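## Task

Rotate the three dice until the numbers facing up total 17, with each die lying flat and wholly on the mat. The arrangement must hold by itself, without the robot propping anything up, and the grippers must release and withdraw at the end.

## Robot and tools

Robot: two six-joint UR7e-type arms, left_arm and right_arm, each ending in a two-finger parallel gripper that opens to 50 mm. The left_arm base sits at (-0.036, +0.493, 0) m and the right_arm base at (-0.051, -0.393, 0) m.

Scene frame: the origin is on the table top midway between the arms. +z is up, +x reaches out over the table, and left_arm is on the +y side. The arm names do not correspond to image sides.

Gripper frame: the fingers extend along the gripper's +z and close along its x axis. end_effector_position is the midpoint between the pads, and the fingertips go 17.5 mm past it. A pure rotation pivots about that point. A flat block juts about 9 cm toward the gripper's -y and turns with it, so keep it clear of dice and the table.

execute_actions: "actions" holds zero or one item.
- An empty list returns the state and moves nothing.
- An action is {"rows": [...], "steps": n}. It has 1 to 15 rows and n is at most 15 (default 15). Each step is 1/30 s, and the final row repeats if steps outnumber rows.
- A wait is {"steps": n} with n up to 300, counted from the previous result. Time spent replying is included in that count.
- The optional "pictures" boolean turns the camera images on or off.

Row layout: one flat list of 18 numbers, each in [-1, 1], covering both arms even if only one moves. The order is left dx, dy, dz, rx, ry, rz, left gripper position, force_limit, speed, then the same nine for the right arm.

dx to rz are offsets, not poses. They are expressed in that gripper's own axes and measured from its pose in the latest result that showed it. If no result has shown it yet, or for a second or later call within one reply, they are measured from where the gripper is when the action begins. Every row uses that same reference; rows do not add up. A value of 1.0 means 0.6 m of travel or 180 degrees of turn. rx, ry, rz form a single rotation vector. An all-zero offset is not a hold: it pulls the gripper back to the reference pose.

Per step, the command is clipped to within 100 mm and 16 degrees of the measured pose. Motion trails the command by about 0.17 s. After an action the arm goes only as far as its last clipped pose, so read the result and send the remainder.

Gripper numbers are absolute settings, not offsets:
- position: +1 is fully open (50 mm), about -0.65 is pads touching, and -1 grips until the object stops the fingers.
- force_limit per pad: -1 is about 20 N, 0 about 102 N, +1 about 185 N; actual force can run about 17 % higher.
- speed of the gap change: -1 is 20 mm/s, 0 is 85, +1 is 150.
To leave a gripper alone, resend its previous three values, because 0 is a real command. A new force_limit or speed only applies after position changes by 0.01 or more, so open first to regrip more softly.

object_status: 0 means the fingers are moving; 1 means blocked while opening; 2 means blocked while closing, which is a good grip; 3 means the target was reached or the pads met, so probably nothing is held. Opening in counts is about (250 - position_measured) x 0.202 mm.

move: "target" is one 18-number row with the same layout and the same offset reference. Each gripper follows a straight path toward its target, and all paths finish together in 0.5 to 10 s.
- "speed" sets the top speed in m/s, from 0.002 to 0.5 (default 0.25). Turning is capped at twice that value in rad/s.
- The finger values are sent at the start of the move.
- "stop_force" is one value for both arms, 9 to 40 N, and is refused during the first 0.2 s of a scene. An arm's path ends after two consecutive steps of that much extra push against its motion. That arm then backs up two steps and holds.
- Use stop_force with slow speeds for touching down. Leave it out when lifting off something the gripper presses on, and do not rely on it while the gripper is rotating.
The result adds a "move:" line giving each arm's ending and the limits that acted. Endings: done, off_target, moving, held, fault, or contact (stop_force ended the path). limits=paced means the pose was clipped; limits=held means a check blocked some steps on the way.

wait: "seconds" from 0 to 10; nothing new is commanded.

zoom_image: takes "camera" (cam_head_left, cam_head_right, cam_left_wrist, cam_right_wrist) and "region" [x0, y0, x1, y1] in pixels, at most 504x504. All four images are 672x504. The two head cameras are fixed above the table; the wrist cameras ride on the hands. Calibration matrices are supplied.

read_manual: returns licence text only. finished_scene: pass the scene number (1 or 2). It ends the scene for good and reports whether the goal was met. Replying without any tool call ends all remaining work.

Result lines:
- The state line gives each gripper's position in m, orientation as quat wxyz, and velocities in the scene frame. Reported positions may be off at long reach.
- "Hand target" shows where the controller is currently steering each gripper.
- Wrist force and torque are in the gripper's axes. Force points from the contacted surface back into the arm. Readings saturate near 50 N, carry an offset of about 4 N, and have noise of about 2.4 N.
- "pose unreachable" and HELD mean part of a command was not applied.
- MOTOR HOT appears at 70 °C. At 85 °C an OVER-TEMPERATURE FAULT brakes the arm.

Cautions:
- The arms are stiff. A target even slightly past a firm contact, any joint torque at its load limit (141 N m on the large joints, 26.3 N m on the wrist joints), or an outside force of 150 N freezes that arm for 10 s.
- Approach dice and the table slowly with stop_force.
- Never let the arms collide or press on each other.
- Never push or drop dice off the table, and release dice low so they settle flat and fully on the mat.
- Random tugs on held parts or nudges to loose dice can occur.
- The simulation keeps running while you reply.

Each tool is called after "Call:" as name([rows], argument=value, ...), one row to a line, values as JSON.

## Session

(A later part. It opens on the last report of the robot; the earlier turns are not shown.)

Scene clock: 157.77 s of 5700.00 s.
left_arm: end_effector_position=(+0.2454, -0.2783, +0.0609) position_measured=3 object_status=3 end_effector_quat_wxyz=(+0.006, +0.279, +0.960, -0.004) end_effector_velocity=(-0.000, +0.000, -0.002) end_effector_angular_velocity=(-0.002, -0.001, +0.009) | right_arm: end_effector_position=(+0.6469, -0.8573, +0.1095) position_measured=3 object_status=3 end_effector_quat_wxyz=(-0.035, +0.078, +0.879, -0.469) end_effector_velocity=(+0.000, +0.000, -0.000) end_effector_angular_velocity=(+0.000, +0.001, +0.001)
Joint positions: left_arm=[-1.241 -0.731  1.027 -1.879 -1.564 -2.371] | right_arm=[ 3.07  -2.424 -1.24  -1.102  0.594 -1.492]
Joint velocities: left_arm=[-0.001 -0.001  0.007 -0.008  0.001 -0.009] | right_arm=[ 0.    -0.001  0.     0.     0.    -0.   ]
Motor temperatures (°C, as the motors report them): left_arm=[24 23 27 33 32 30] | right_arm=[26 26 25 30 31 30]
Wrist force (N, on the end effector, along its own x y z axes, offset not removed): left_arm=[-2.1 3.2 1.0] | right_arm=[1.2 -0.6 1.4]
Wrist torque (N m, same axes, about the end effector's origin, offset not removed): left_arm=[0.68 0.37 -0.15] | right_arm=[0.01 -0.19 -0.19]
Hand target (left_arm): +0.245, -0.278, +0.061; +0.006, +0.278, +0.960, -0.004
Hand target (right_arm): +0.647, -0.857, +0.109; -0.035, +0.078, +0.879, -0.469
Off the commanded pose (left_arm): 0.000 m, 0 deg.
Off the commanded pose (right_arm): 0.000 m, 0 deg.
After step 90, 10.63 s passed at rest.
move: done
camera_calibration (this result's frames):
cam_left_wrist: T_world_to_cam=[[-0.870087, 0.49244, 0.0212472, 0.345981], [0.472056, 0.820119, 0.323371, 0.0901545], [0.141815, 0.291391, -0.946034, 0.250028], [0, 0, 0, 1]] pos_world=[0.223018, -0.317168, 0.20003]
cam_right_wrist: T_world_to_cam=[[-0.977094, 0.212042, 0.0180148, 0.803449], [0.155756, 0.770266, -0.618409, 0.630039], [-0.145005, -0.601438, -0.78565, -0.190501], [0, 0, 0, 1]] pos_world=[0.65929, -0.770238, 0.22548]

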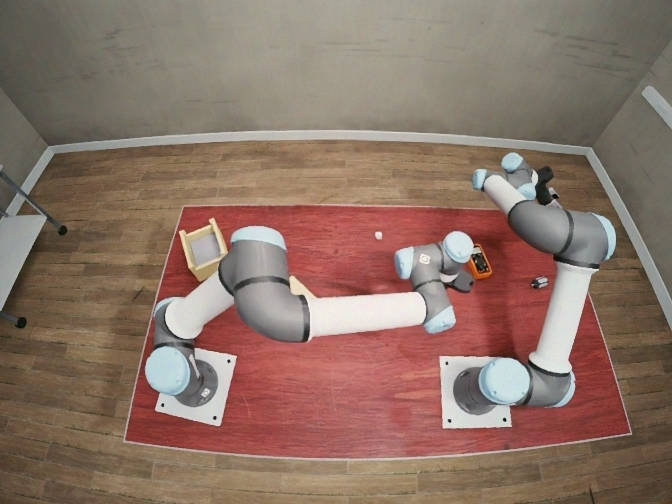

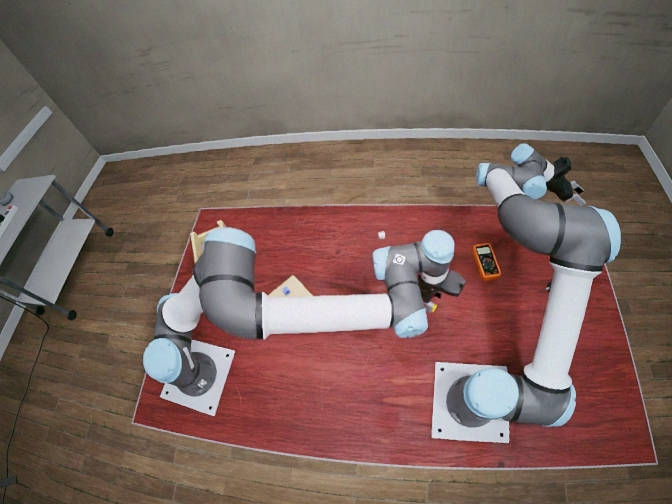

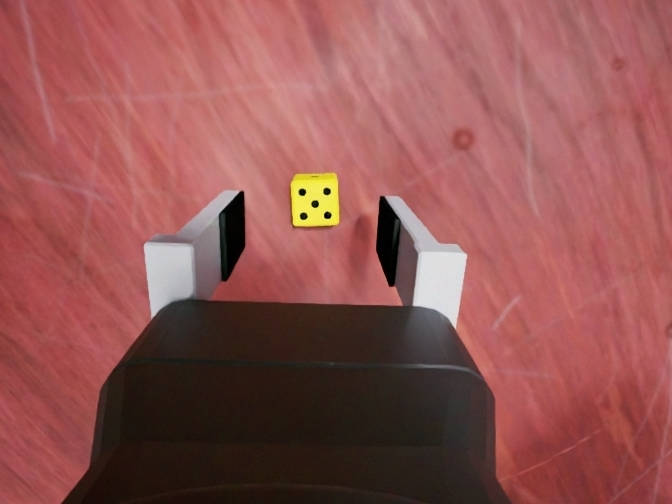

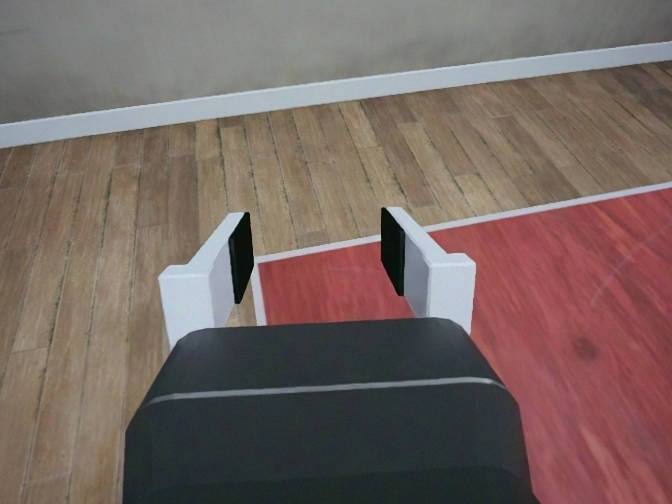

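Call:
move(target=[0,0,0.061,0,0,0,1,-0.6,0,0,0,0,0,0,0,1,0,0], speed=0.02, stop_force=10)

Call:
move(target=[0,0,0,0,0,0,-1,-0.6,0,0,0,0,0,0,0,1,0,0])

Scene clock: 166.37 s of 5700.00 s.
left_arm: end_effector_position=(+0.2458, -0.2787, +0.0246) position_measured=3 object_status=3 end_effector_quat_wxyz=(+0.006, +0.279, +0.960, -0.004) end_effector_velocity=(-0.000, -0.000, -0.002) end_effector_angular_velocity=(-0.000, +0.000, +0.000) | right_arm: end_effector_position=(+0.6469, -0.8573, +0.1095) position_measured=3 object_status=3 end_effector_quat_wxyz=(-0.035, +0.078, +0.879, -0.469) end_effector_velocity=(-0.001, -0.001, +0.000) end_effector_angular_velocity=(+0.000, +0.000, -0.001)
Joint positions: left_arm=[-1.241 -0.698  1.062 -1.948 -1.564 -2.37 ] | right_arm=[ 3.07  -2.424 -1.24  -1.102  0.594 -1.492]
Joint velocities: left_arm=[-0.     0.001  0.002 -0.004 -0.    -0.   ] | right_arm=[-0.001  0.    -0.    -0.     0.     0.   ]
Motor temperatures (°C, as the motors report them): left_arm=[24 23 27 33 32 30] | right_arm=[26 26 25 30 31 30]
Wrist force (N, on the end effector, along its own x y z axes, offset not removed): left_arm=[-2.3 2.4 1.3] | right_arm=[2.8 1.6 0.0]
Wrist torque (N m, same axes, about the end effector's origin, offset not removed): left_arm=[0.40 0.41 -0.05] | right_arm=[0.59 -0.49 -0.11]
Hand target (left_arm): +0.246, -0.279, +0.024; +0.006, +0.279, +0.960, -0.004
Hand target (right_arm): +0.647, -0.857, +0.109; -0.035, +0.078, +0.879, -0.469
Off the commanded pose (left_arm): 0.000 m, 0 deg.
Off the commanded pose (right_arm): 0.000 m, 0 deg.
After step 90, 3.50 s passed at rest.
move: done
camera_calibration (this result's frames):
cam_left_wrist: T_world_to_cam=[[-0.870092, 0.492433, 0.0212108, 0.347273], [0.472032, 0.820115, 0.323416, 0.102108], [0.141865, 0.291414, -0.946019, 0.215714], [0, 0, 0, 1]] pos_world=[0.223359, -0.317611, 0.163681]
cam_right_wrist: T_world_to_cam=[[-0.977094, 0.212042, 0.018015, 0.803449], [0.155756, 0.770266, -0.618409, 0.630039], [-0.145005, -0.601438, -0.78565, -0.190501], [0, 0, 0, 1]] pos_world=[0.65929, -0.770238, 0.22548]

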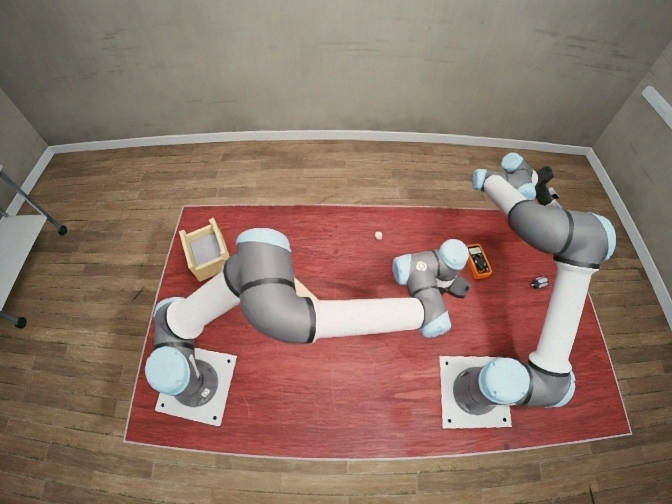

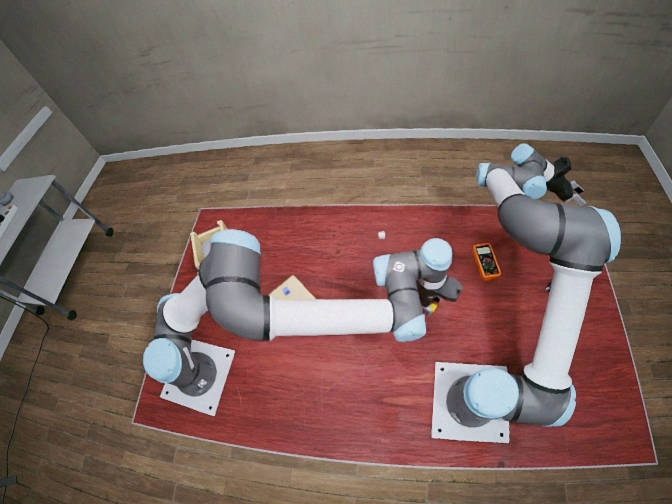

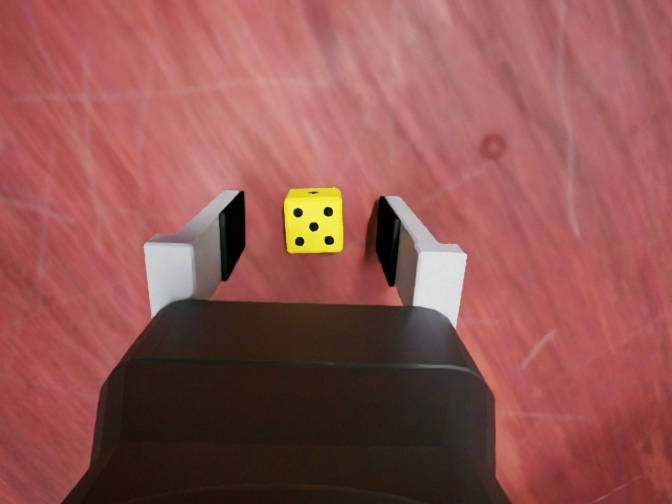

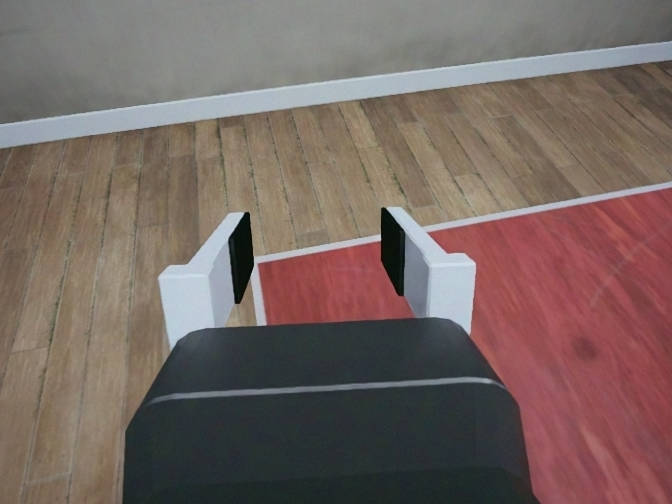

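Scene clock: 166.97 s of 5700.00 s.
left_arm: end_effector_position=(+0.2458, -0.2787, +0.0245) position_measured=157 object_status=2 end_effector_quat_wxyz=(+0.006, +0.279, +0.960, -0.004) end_effector_velocity=(+0.000, +0.000, +0.001) end_effector_angular_velocity=(-0.000, +0.000, -0.000) | right_arm: end_effector_position=(+0.6469, -0.8573, +0.1095) position_measured=3 object_status=3 end_effector_quat_wxyz=(-0.035, +0.078, +0.879, -0.469) end_effector_velocity=(+0.001, +0.001, -0.000) end_effector_angular_velocity=(+0.000, +0.000, +0.002)
Joint positions: left_arm=[-1.241 -0.698  1.063 -1.948 -1.564 -2.37 ] | right_arm=[ 3.07  -2.424 -1.24  -1.102  0.594 -1.492]
Joint velocities: left_arm=[ 0.    -0.001 -0.     0.001 -0.     0.001] | right_arm=[ 0.002 -0.     0.    -0.     0.     0.   ]
Motor temperatures (°C, as the motors report them): left_arm=[24 23 27 33 32 30] | right_arm=[26 26 25 30 31 30]
Wrist force (N, on the end effector, along its own x y z axes, offset not removed): left_arm=[-2.3 2.6 2.0] | right_arm=[-0.8 2.8 1.1]
Wrist torque (N m, same axes, about the end effector's origin, offset not removed): left_arm=[0.48 0.43 -0.14] | right_arm=[0.46 0.05 -0.10]
Hand target (left_arm): +0.246, -0.279, +0.025; +0.006, +0.279, +0.960, -0.004
Hand target (right_arm): +0.647, -0.857, +0.109; -0.035, +0.078, +0.879, -0.469
Off the commanded pose (left_arm): 0.000 m, 0 deg.
Off the commanded pose (right_arm): 0.000 m, 0 deg.
move: done
camera_calibration (this result's frames):
cam_left_wrist: T_world_to_cam=[[-0.87009, 0.492433, 0.0212645, 0.347254], [0.47204, 0.820088, 0.323471, 0.102092], [0.141849, 0.291487, -0.945999, 0.215686], [0, 0, 0, 1]] pos_world=[0.223356, -0.317594, 0.163631]
cam_right_wrist: T_world_to_cam=[[-0.977094, 0.212042, 0.0180149, 0.803449], [0.155756, 0.770266, -0.618409, 0.630039], [-0.145005, -0.601438, -0.78565, -0.190501], [0, 0, 0, 1]] pos_world=[0.65929, -0.770238, 0.225481]

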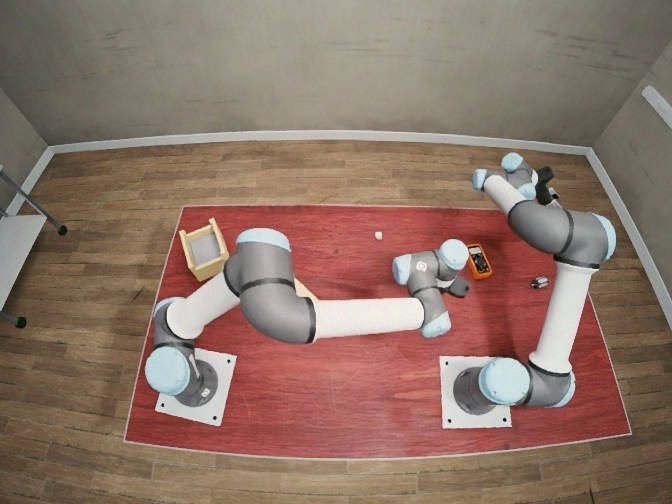

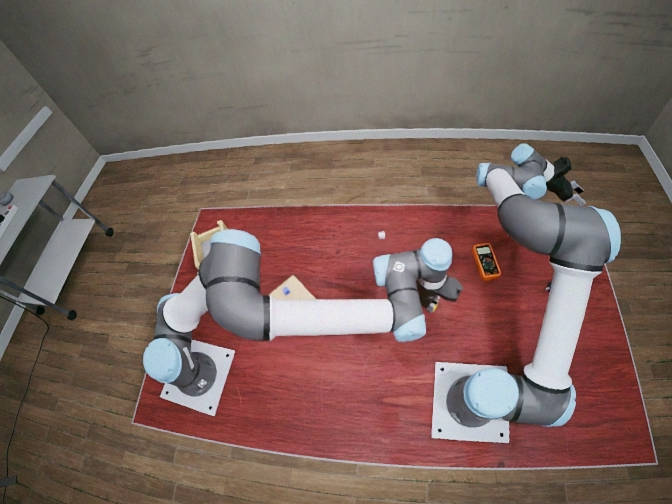

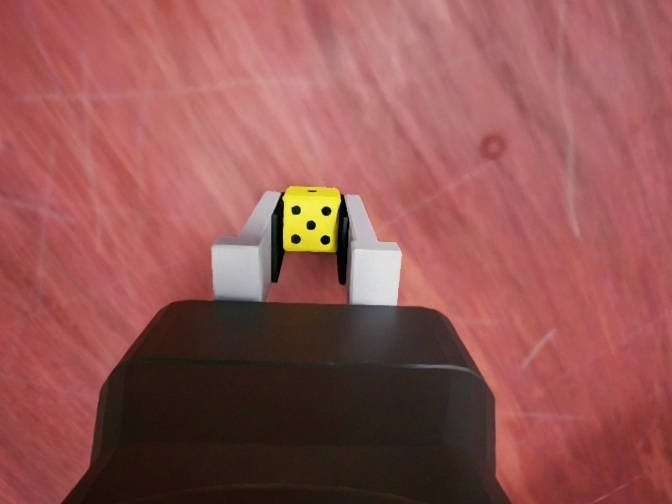

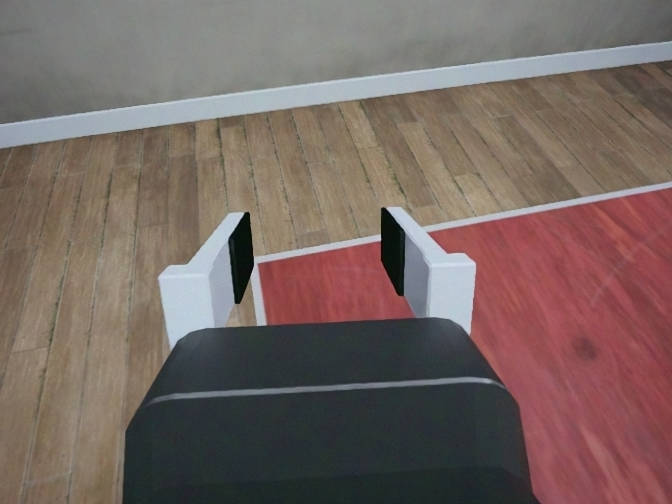

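Call:
move(target=[0,0,-0.083,0,0,0,-1,-0.6,0,0,0,0,0,0,0,1,0,0], speed=0.1)

Call:
move(target=[0.412,0.668,0,0,0,0.078,-1,-0.6,0,0,0,0,0,0,0,1,0,0])

Scene clock: 172.97 s of 5700.00 s.
left_arm: end_effector_position=(+0.2453, -0.2781, +0.0741) position_measured=157 object_status=2 end_effector_quat_wxyz=(+0.006, +0.279, +0.960, -0.004) end_effector_velocity=(+0.000, +0.000, +0.002) end_effector_angular_velocity=(+0.001, +0.000, +0.000) | right_arm: end_effector_position=(+0.6469, -0.8573, +0.1095) position_measured=3 object_status=3 end_effector_quat_wxyz=(-0.035, +0.078, +0.879, -0.469) end_effector_velocity=(-0.001, -0.001, -0.000) end_effector_angular_velocity=(+0.001, -0.000, -0.002)
Joint positions: left_arm=[-1.241 -0.742  1.012 -1.853 -1.564 -2.371] | right_arm=[ 3.07  -2.424 -1.24  -1.102  0.594 -1.492]
Joint velocities: left_arm=[ 0.    -0.001 -0.003  0.005 -0.    -0.   ] | right_arm=[-0.002 -0.    -0.     0.001  0.001 -0.   ]
Motor temperatures (°C, as the motors report them): left_arm=[24 23 27 33 32 30] | right_arm=[26 26 25 30 31 30]
Wrist force (N, on the end effector, along its own x y z axes, offset not removed): left_arm=[-2.4 3.2 1.0] | right_arm=[-1.0 1.1 -1.5]
Wrist torque (N m, same axes, about the end effector's origin, offset not removed): left_arm=[0.62 0.49 -0.06] | right_arm=[0.32 0.19 -0.12]
Hand target (left_arm): +0.245, -0.278, +0.074; +0.006, +0.279, +0.960, -0.004
Hand target (right_arm): +0.647, -0.857, +0.109; -0.035, +0.078, +0.879, -0.469
Off the commanded pose (left_arm): 0.000 m, 0 deg.
Off the commanded pose (right_arm): 0.000 m, 0 deg.
After step 90, 2.00 s passed at rest.
move: done
camera_calibration (this result's frames):
cam_left_wrist: T_world_to_cam=[[-0.870095, 0.492426, 0.0212458, 0.345509], [0.472031, 0.820104, 0.323444, 0.0857816], [0.141848, 0.291456, -0.946009, 0.262461], [0, 0, 0, 1]] pos_world=[0.222904, -0.316983, 0.213204]
cam_right_wrist: T_world_to_cam=[[-0.977094, 0.212042, 0.018015, 0.803449], [0.155756, 0.770266, -0.618409, 0.630039], [-0.145005, -0.601438, -0.78565, -0.190501], [0, 0, 0, 1]] pos_world=[0.65929, -0.770238, 0.22548]

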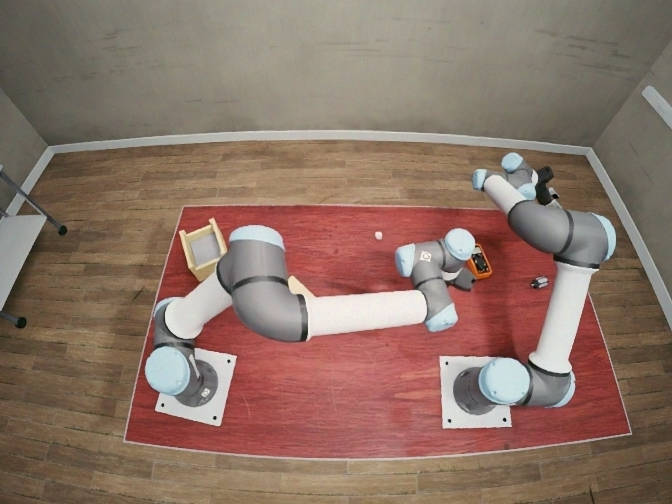

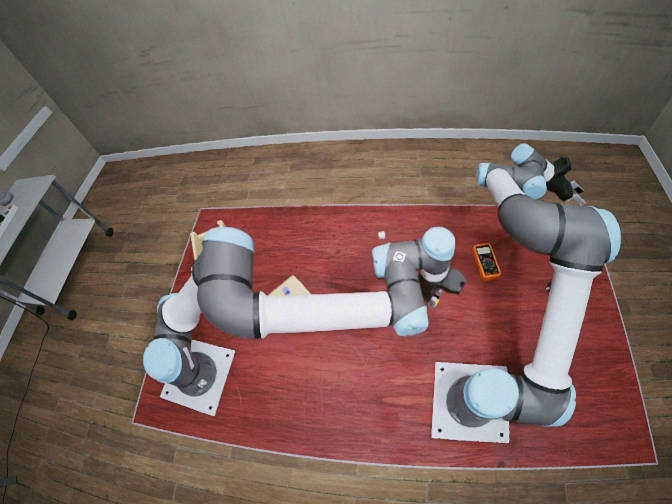

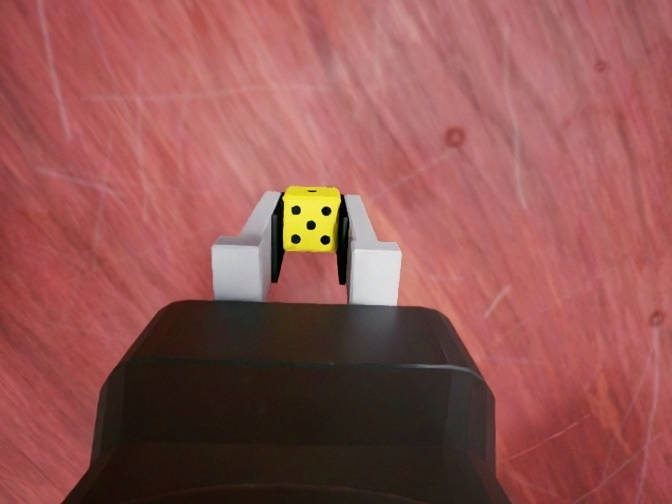

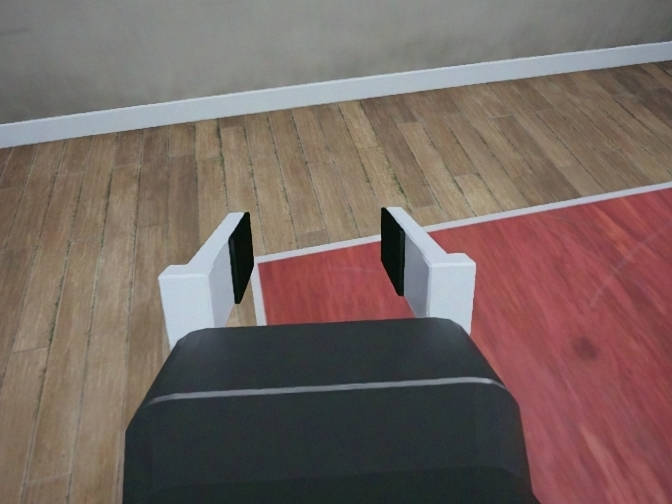

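Scene clock: 175.50 s of 5700.00 s.
left_arm: end_effector_position=(+0.2509, +0.1925, +0.0683) position_measured=157 object_status=2 end_effector_quat_wxyz=(+0.006, +0.394, +0.919, -0.003) end_effector_velocity=(-0.000, +0.002, +0.001) end_effector_angular_velocity=(-0.001, -0.000, -0.001) | right_arm: end_effector_position=(+0.6469, -0.8573, +0.1095) position_measured=3 object_status=3 end_effector_quat_wxyz=(-0.035, +0.078, +0.879, -0.469) end_effector_velocity=(-0.001, -0.001, -0.000) end_effector_angular_velocity=(+0.000, -0.000, -0.001)
Joint positions: left_arm=[-0.953 -1.602  2.286 -2.269 -1.569 -1.837] | right_arm=[ 3.07  -2.424 -1.24  -1.102  0.594 -1.492]
Joint velocities: left_arm=[ 0.003 -0.006  0.004  0.002 -0.     0.004] | right_arm=[-0.001 -0.     0.     0.     0.    -0.   ]
Motor temperatures (°C, as the motors report them): left_arm=[24 23 27 33 32 30] | right_arm=[26 26 25 30 31 30]
Wrist force (N, on the end effector, along its own x y z axes, offset not removed): left_arm=[-1.6 3.9 0.9] | right_arm=[0.7 2.1 -0.2]
Wrist torque (N m, same axes, about the end effector's origin, offset not removed): left_arm=[0.63 0.26 -0.15] | right_arm=[0.57 -0.15 -0.16]
Hand target (left_arm): +0.251, +0.193, +0.068; +0.006, +0.394, +0.919, -0.003
Hand target (right_arm): +0.647, -0.857, +0.109; -0.035, +0.078, +0.879, -0.469
Off the commanded pose (left_arm): 0.001 m, 0 deg.
Off the commanded pose (right_arm): 0.000 m, 0 deg.
move: done
camera_calibration (this result's frames):
cam_left_wrist: T_world_to_cam=[[-0.724788, 0.688658, 0.0207929, 0.0445556], [0.656019, 0.680587, 0.326253, -0.320381], [0.210525, 0.250105, -0.945054, 0.109726], [0, 0, 0, 1]] pos_world=[0.219369, 0.159921, 0.207296]
cam_right_wrist: T_world_to_cam=[[-0.977094, 0.212043, 0.0180152, 0.803449], [0.155756, 0.770266, -0.618409, 0.630039], [-0.145005, -0.601438, -0.78565, -0.190501], [0, 0, 0, 1]] pos_world=[0.65929, -0.770238, 0.22548]

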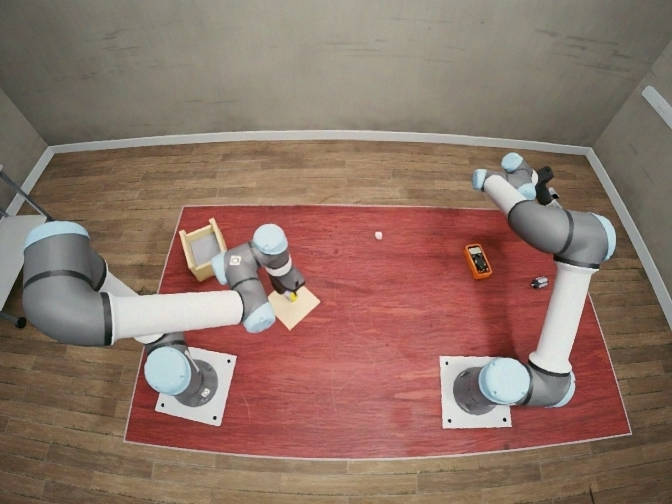

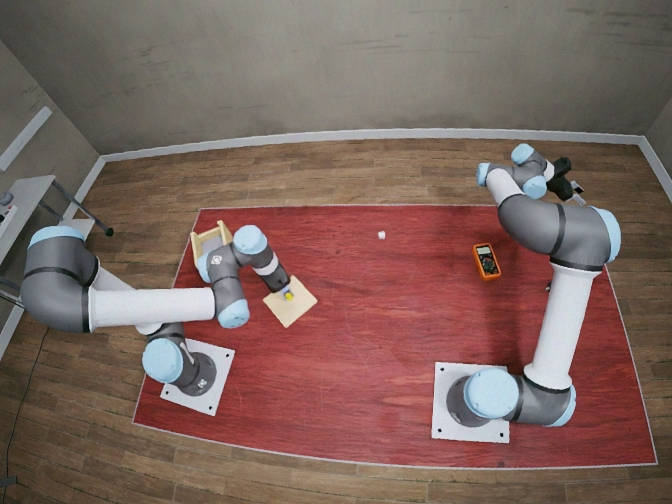

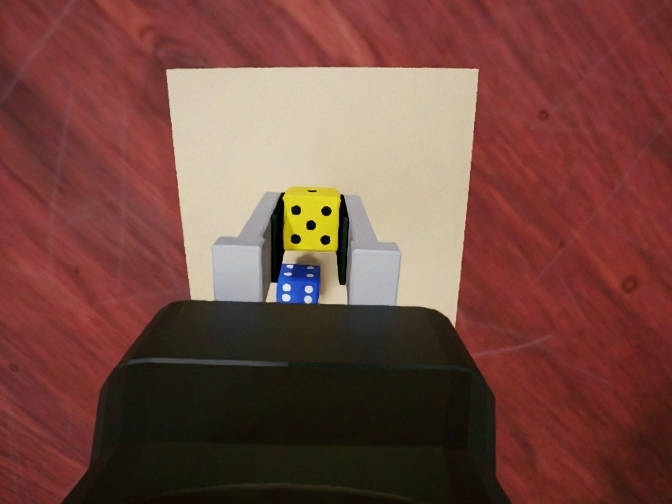

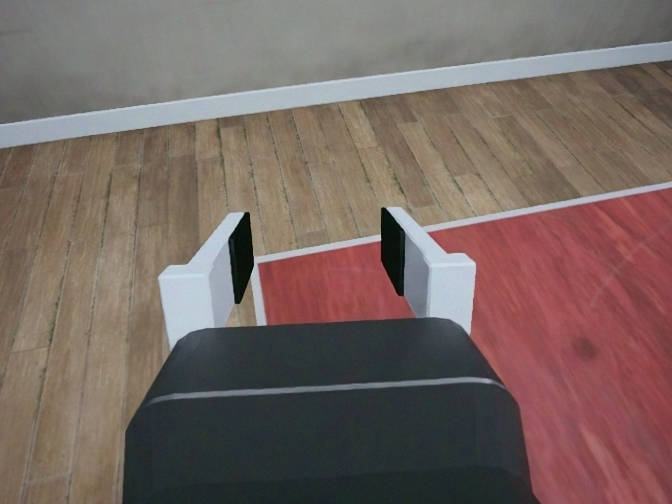

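Call:
move(target=[0,0,0.055,0,0,0,-1,-0.6,0,0,0,0,0,0,0,1,0,0], speed=0.08)

Call:
move(target=[0,0,0.025,0,0,0,-1,-0.6,0,0,0,0,0,0,0,1,0,0], speed=0.004, stop_force=9)

Scene clock: 182.50 s of 5700.00 s.
left_arm: end_effector_position=(+0.2512, +0.1921, +0.0356) position_measured=157 object_status=2 end_effector_quat_wxyz=(+0.006, +0.394, +0.919, -0.003) end_effector_velocity=(+0.000, -0.000, -0.002) end_effector_angular_velocity=(-0.000, -0.000, -0.000) | right_arm: end_effector_position=(+0.6469, -0.8573, +0.1095) position_measured=3 object_status=3 end_effector_quat_wxyz=(-0.035, +0.078, +0.879, -0.469) end_effector_velocity=(+0.000, +0.000, -0.000) end_effector_angular_velocity=(-0.001, +0.000, +0.000)
Joint positions: left_arm=[-0.952 -1.531  2.328 -2.381 -1.569 -1.837] | right_arm=[ 3.07  -2.424 -1.24  -1.102  0.594 -1.492]
Joint velocities: left_arm=[-0.     0.006  0.002 -0.009  0.     0.   ] | right_arm=[ 0.    -0.    -0.     0.    -0.001 -0.   ]
Motor temperatures (°C, as the motors report them): left_arm=[24 23 27 33 32 30] | right_arm=[26 26 25 30 31 30]
Wrist force (N, on the end effector, along its own x y z axes, offset not removed): left_arm=[-3.2 3.6 1.3] | right_arm=[-0.5 2.0 0.6]
Wrist torque (N m, same axes, about the end effector's origin, offset not removed): left_arm=[0.71 0.62 -0.08] | right_arm=[0.30 0.14 -0.18]
Hand target (left_arm): +0.251, +0.192, +0.035; +0.006, +0.394, +0.919, -0.003
Hand target (right_arm): +0.647, -0.857, +0.109; -0.035, +0.078, +0.879, -0.469
Off the commanded pose (left_arm): 0.000 m, 0 deg.
Off the commanded pose (right_arm): 0.000 m, 0 deg.
After step 90, 3.10 s passed at rest.
move: done
camera_calibration (this result's frames):
cam_left_wrist: T_world_to_cam=[[-0.724825, 0.688617, 0.0208624, 0.0457014], [0.656001, 0.68061, 0.32624, -0.309622], [0.210456, 0.250153, -0.945057, 0.0788311], [0, 0, 0, 1]] pos_world=[0.219648, 0.159541, 0.174558]
cam_right_wrist: T_world_to_cam=[[-0.977094, 0.212043, 0.018015, 0.803449], [0.155756, 0.770266, -0.618409, 0.630039], [-0.145005, -0.601438, -0.78565, -0.190501], [0, 0, 0, 1]] pos_world=[0.65929, -0.770238, 0.22548]

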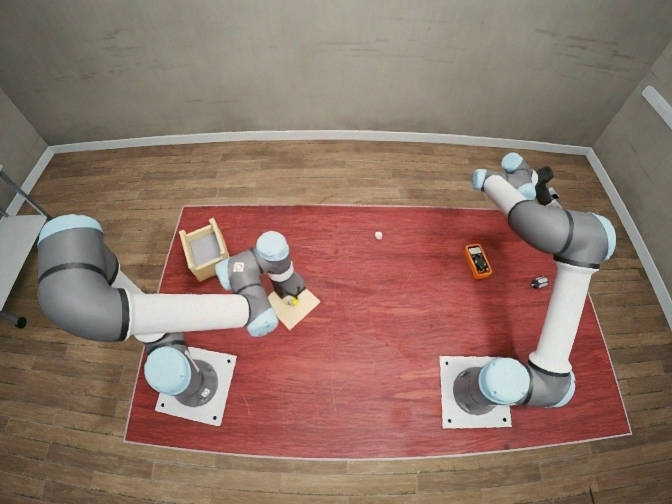

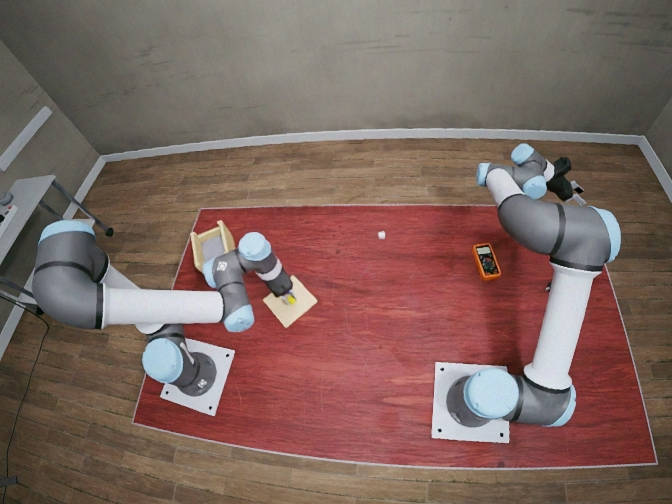

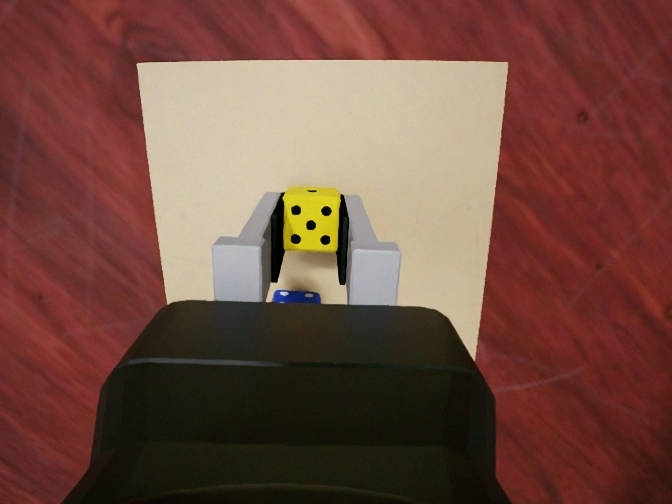

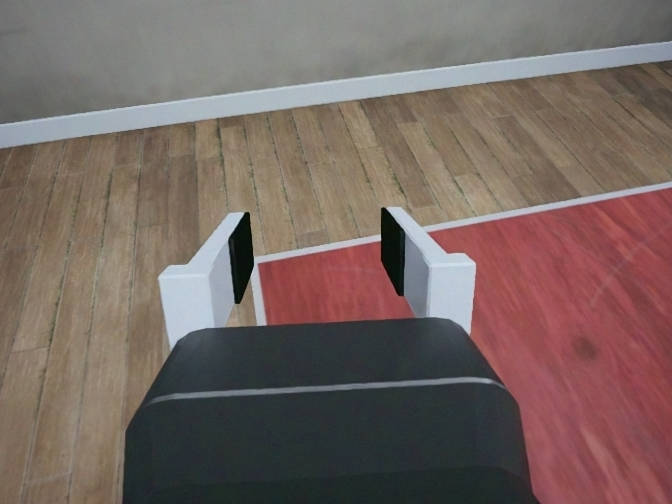

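Scene clock: 184.87 s of 5700.00 s.
left_arm: end_effector_position=(+0.2512, +0.1921, +0.0276) position_measured=157 object_status=2 end_effector_quat_wxyz=(+0.006, +0.394, +0.919, -0.003) end_effector_velocity=(-0.001, +0.001, +0.001) end_effector_angular_velocity=(+0.003, +0.002, +0.000) | right_arm: end_effector_position=(+0.6469, -0.8573, +0.1095) position_measured=3 object_status=3 end_effector_quat_wxyz=(-0.035, +0.078, +0.879, -0.469) end_effector_velocity=(+0.000, +0.001, -0.001) end_effector_angular_velocity=(+0.000, +0.001, +0.001)
Joint positions: left_arm=[-0.952 -1.512  2.337 -2.409 -1.569 -1.837] | right_arm=[ 3.07  -2.424 -1.24  -1.102  0.594 -1.492]
Joint velocities: left_arm=[ 0.    -0.004  0.     0.007 -0.    -0.   ] | right_arm=[ 0.001 -0.001 -0.    -0.     0.     0.   ]
Motor temperatures (°C, as the motors report them): left_arm=[24 23 27 33 32 30] | right_arm=[26 26 25 30 31 30]
Wrist force (N, on the end effector, along its own x y z axes, offset not removed): left_arm=[1.6 5.3 -21.2] | right_arm=[0.7 1.3 2.9]
Wrist torque (N m, same axes, about the end effector's origin, offset not removed): left_arm=[0.62 0.43 -0.06] | right_arm=[0.43 -0.11 -0.11]
Hand target (left_arm): +0.251, +0.192, +0.028; +0.006, +0.394, +0.919, -0.003
Hand target (right_arm): +0.647, -0.857, +0.109; -0.035, +0.078, +0.879, -0.469
Off the commanded pose (left_arm): 0.007 m, 0 deg.
Off the commanded pose (right_arm): 0.000 m, 0 deg.
move: contact (left_arm)
camera_calibration (this result's frames):
cam_left_wrist: T_world_to_cam=[[-0.724823, 0.688615, 0.0209739, 0.0458979], [0.65602, 0.680576, 0.326274, -0.306999], [0.210403, 0.250251, -0.945042, 0.0712622], [0, 0, 0, 1]] pos_world=[0.219671, 0.159497, 0.166549]
cam_right_wrist: T_world_to_cam=[[-0.977094, 0.212043, 0.018015, 0.803449], [0.155756, 0.770266, -0.618409, 0.630039], [-0.145005, -0.601438, -0.78565, -0.190501], [0, 0, 0, 1]] pos_world=[0.65929, -0.770238, 0.22548]

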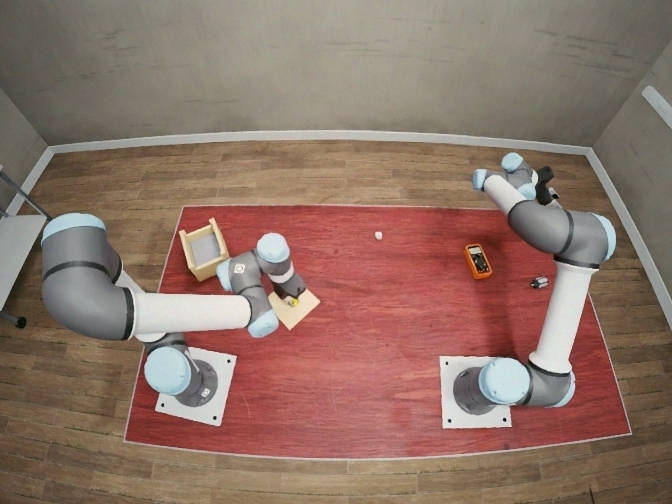

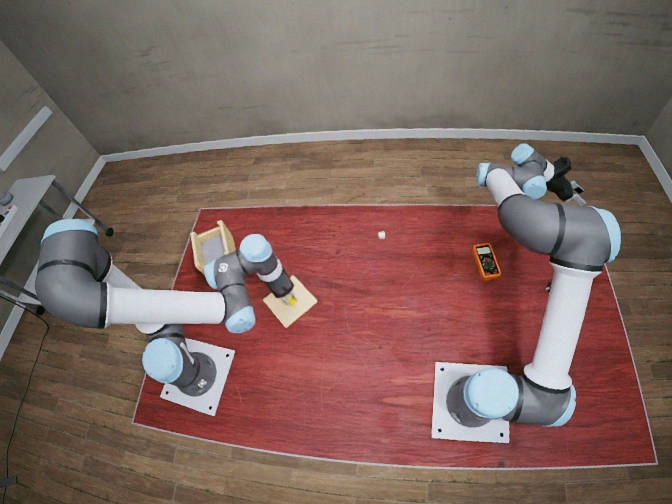

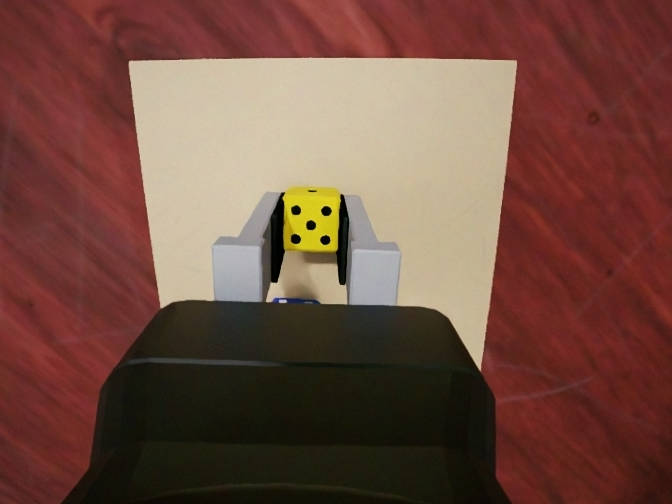

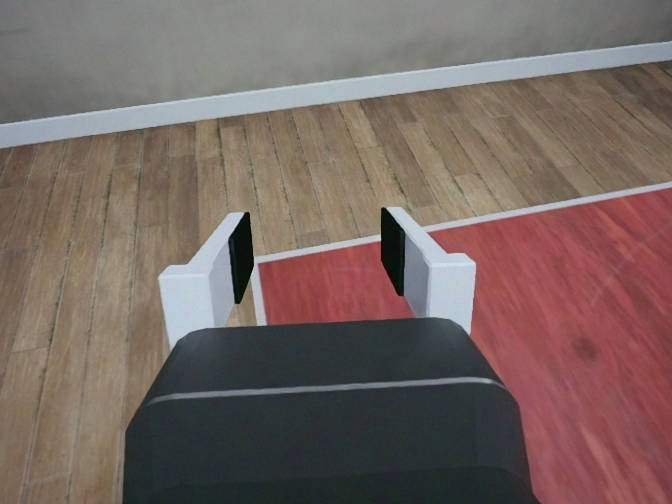

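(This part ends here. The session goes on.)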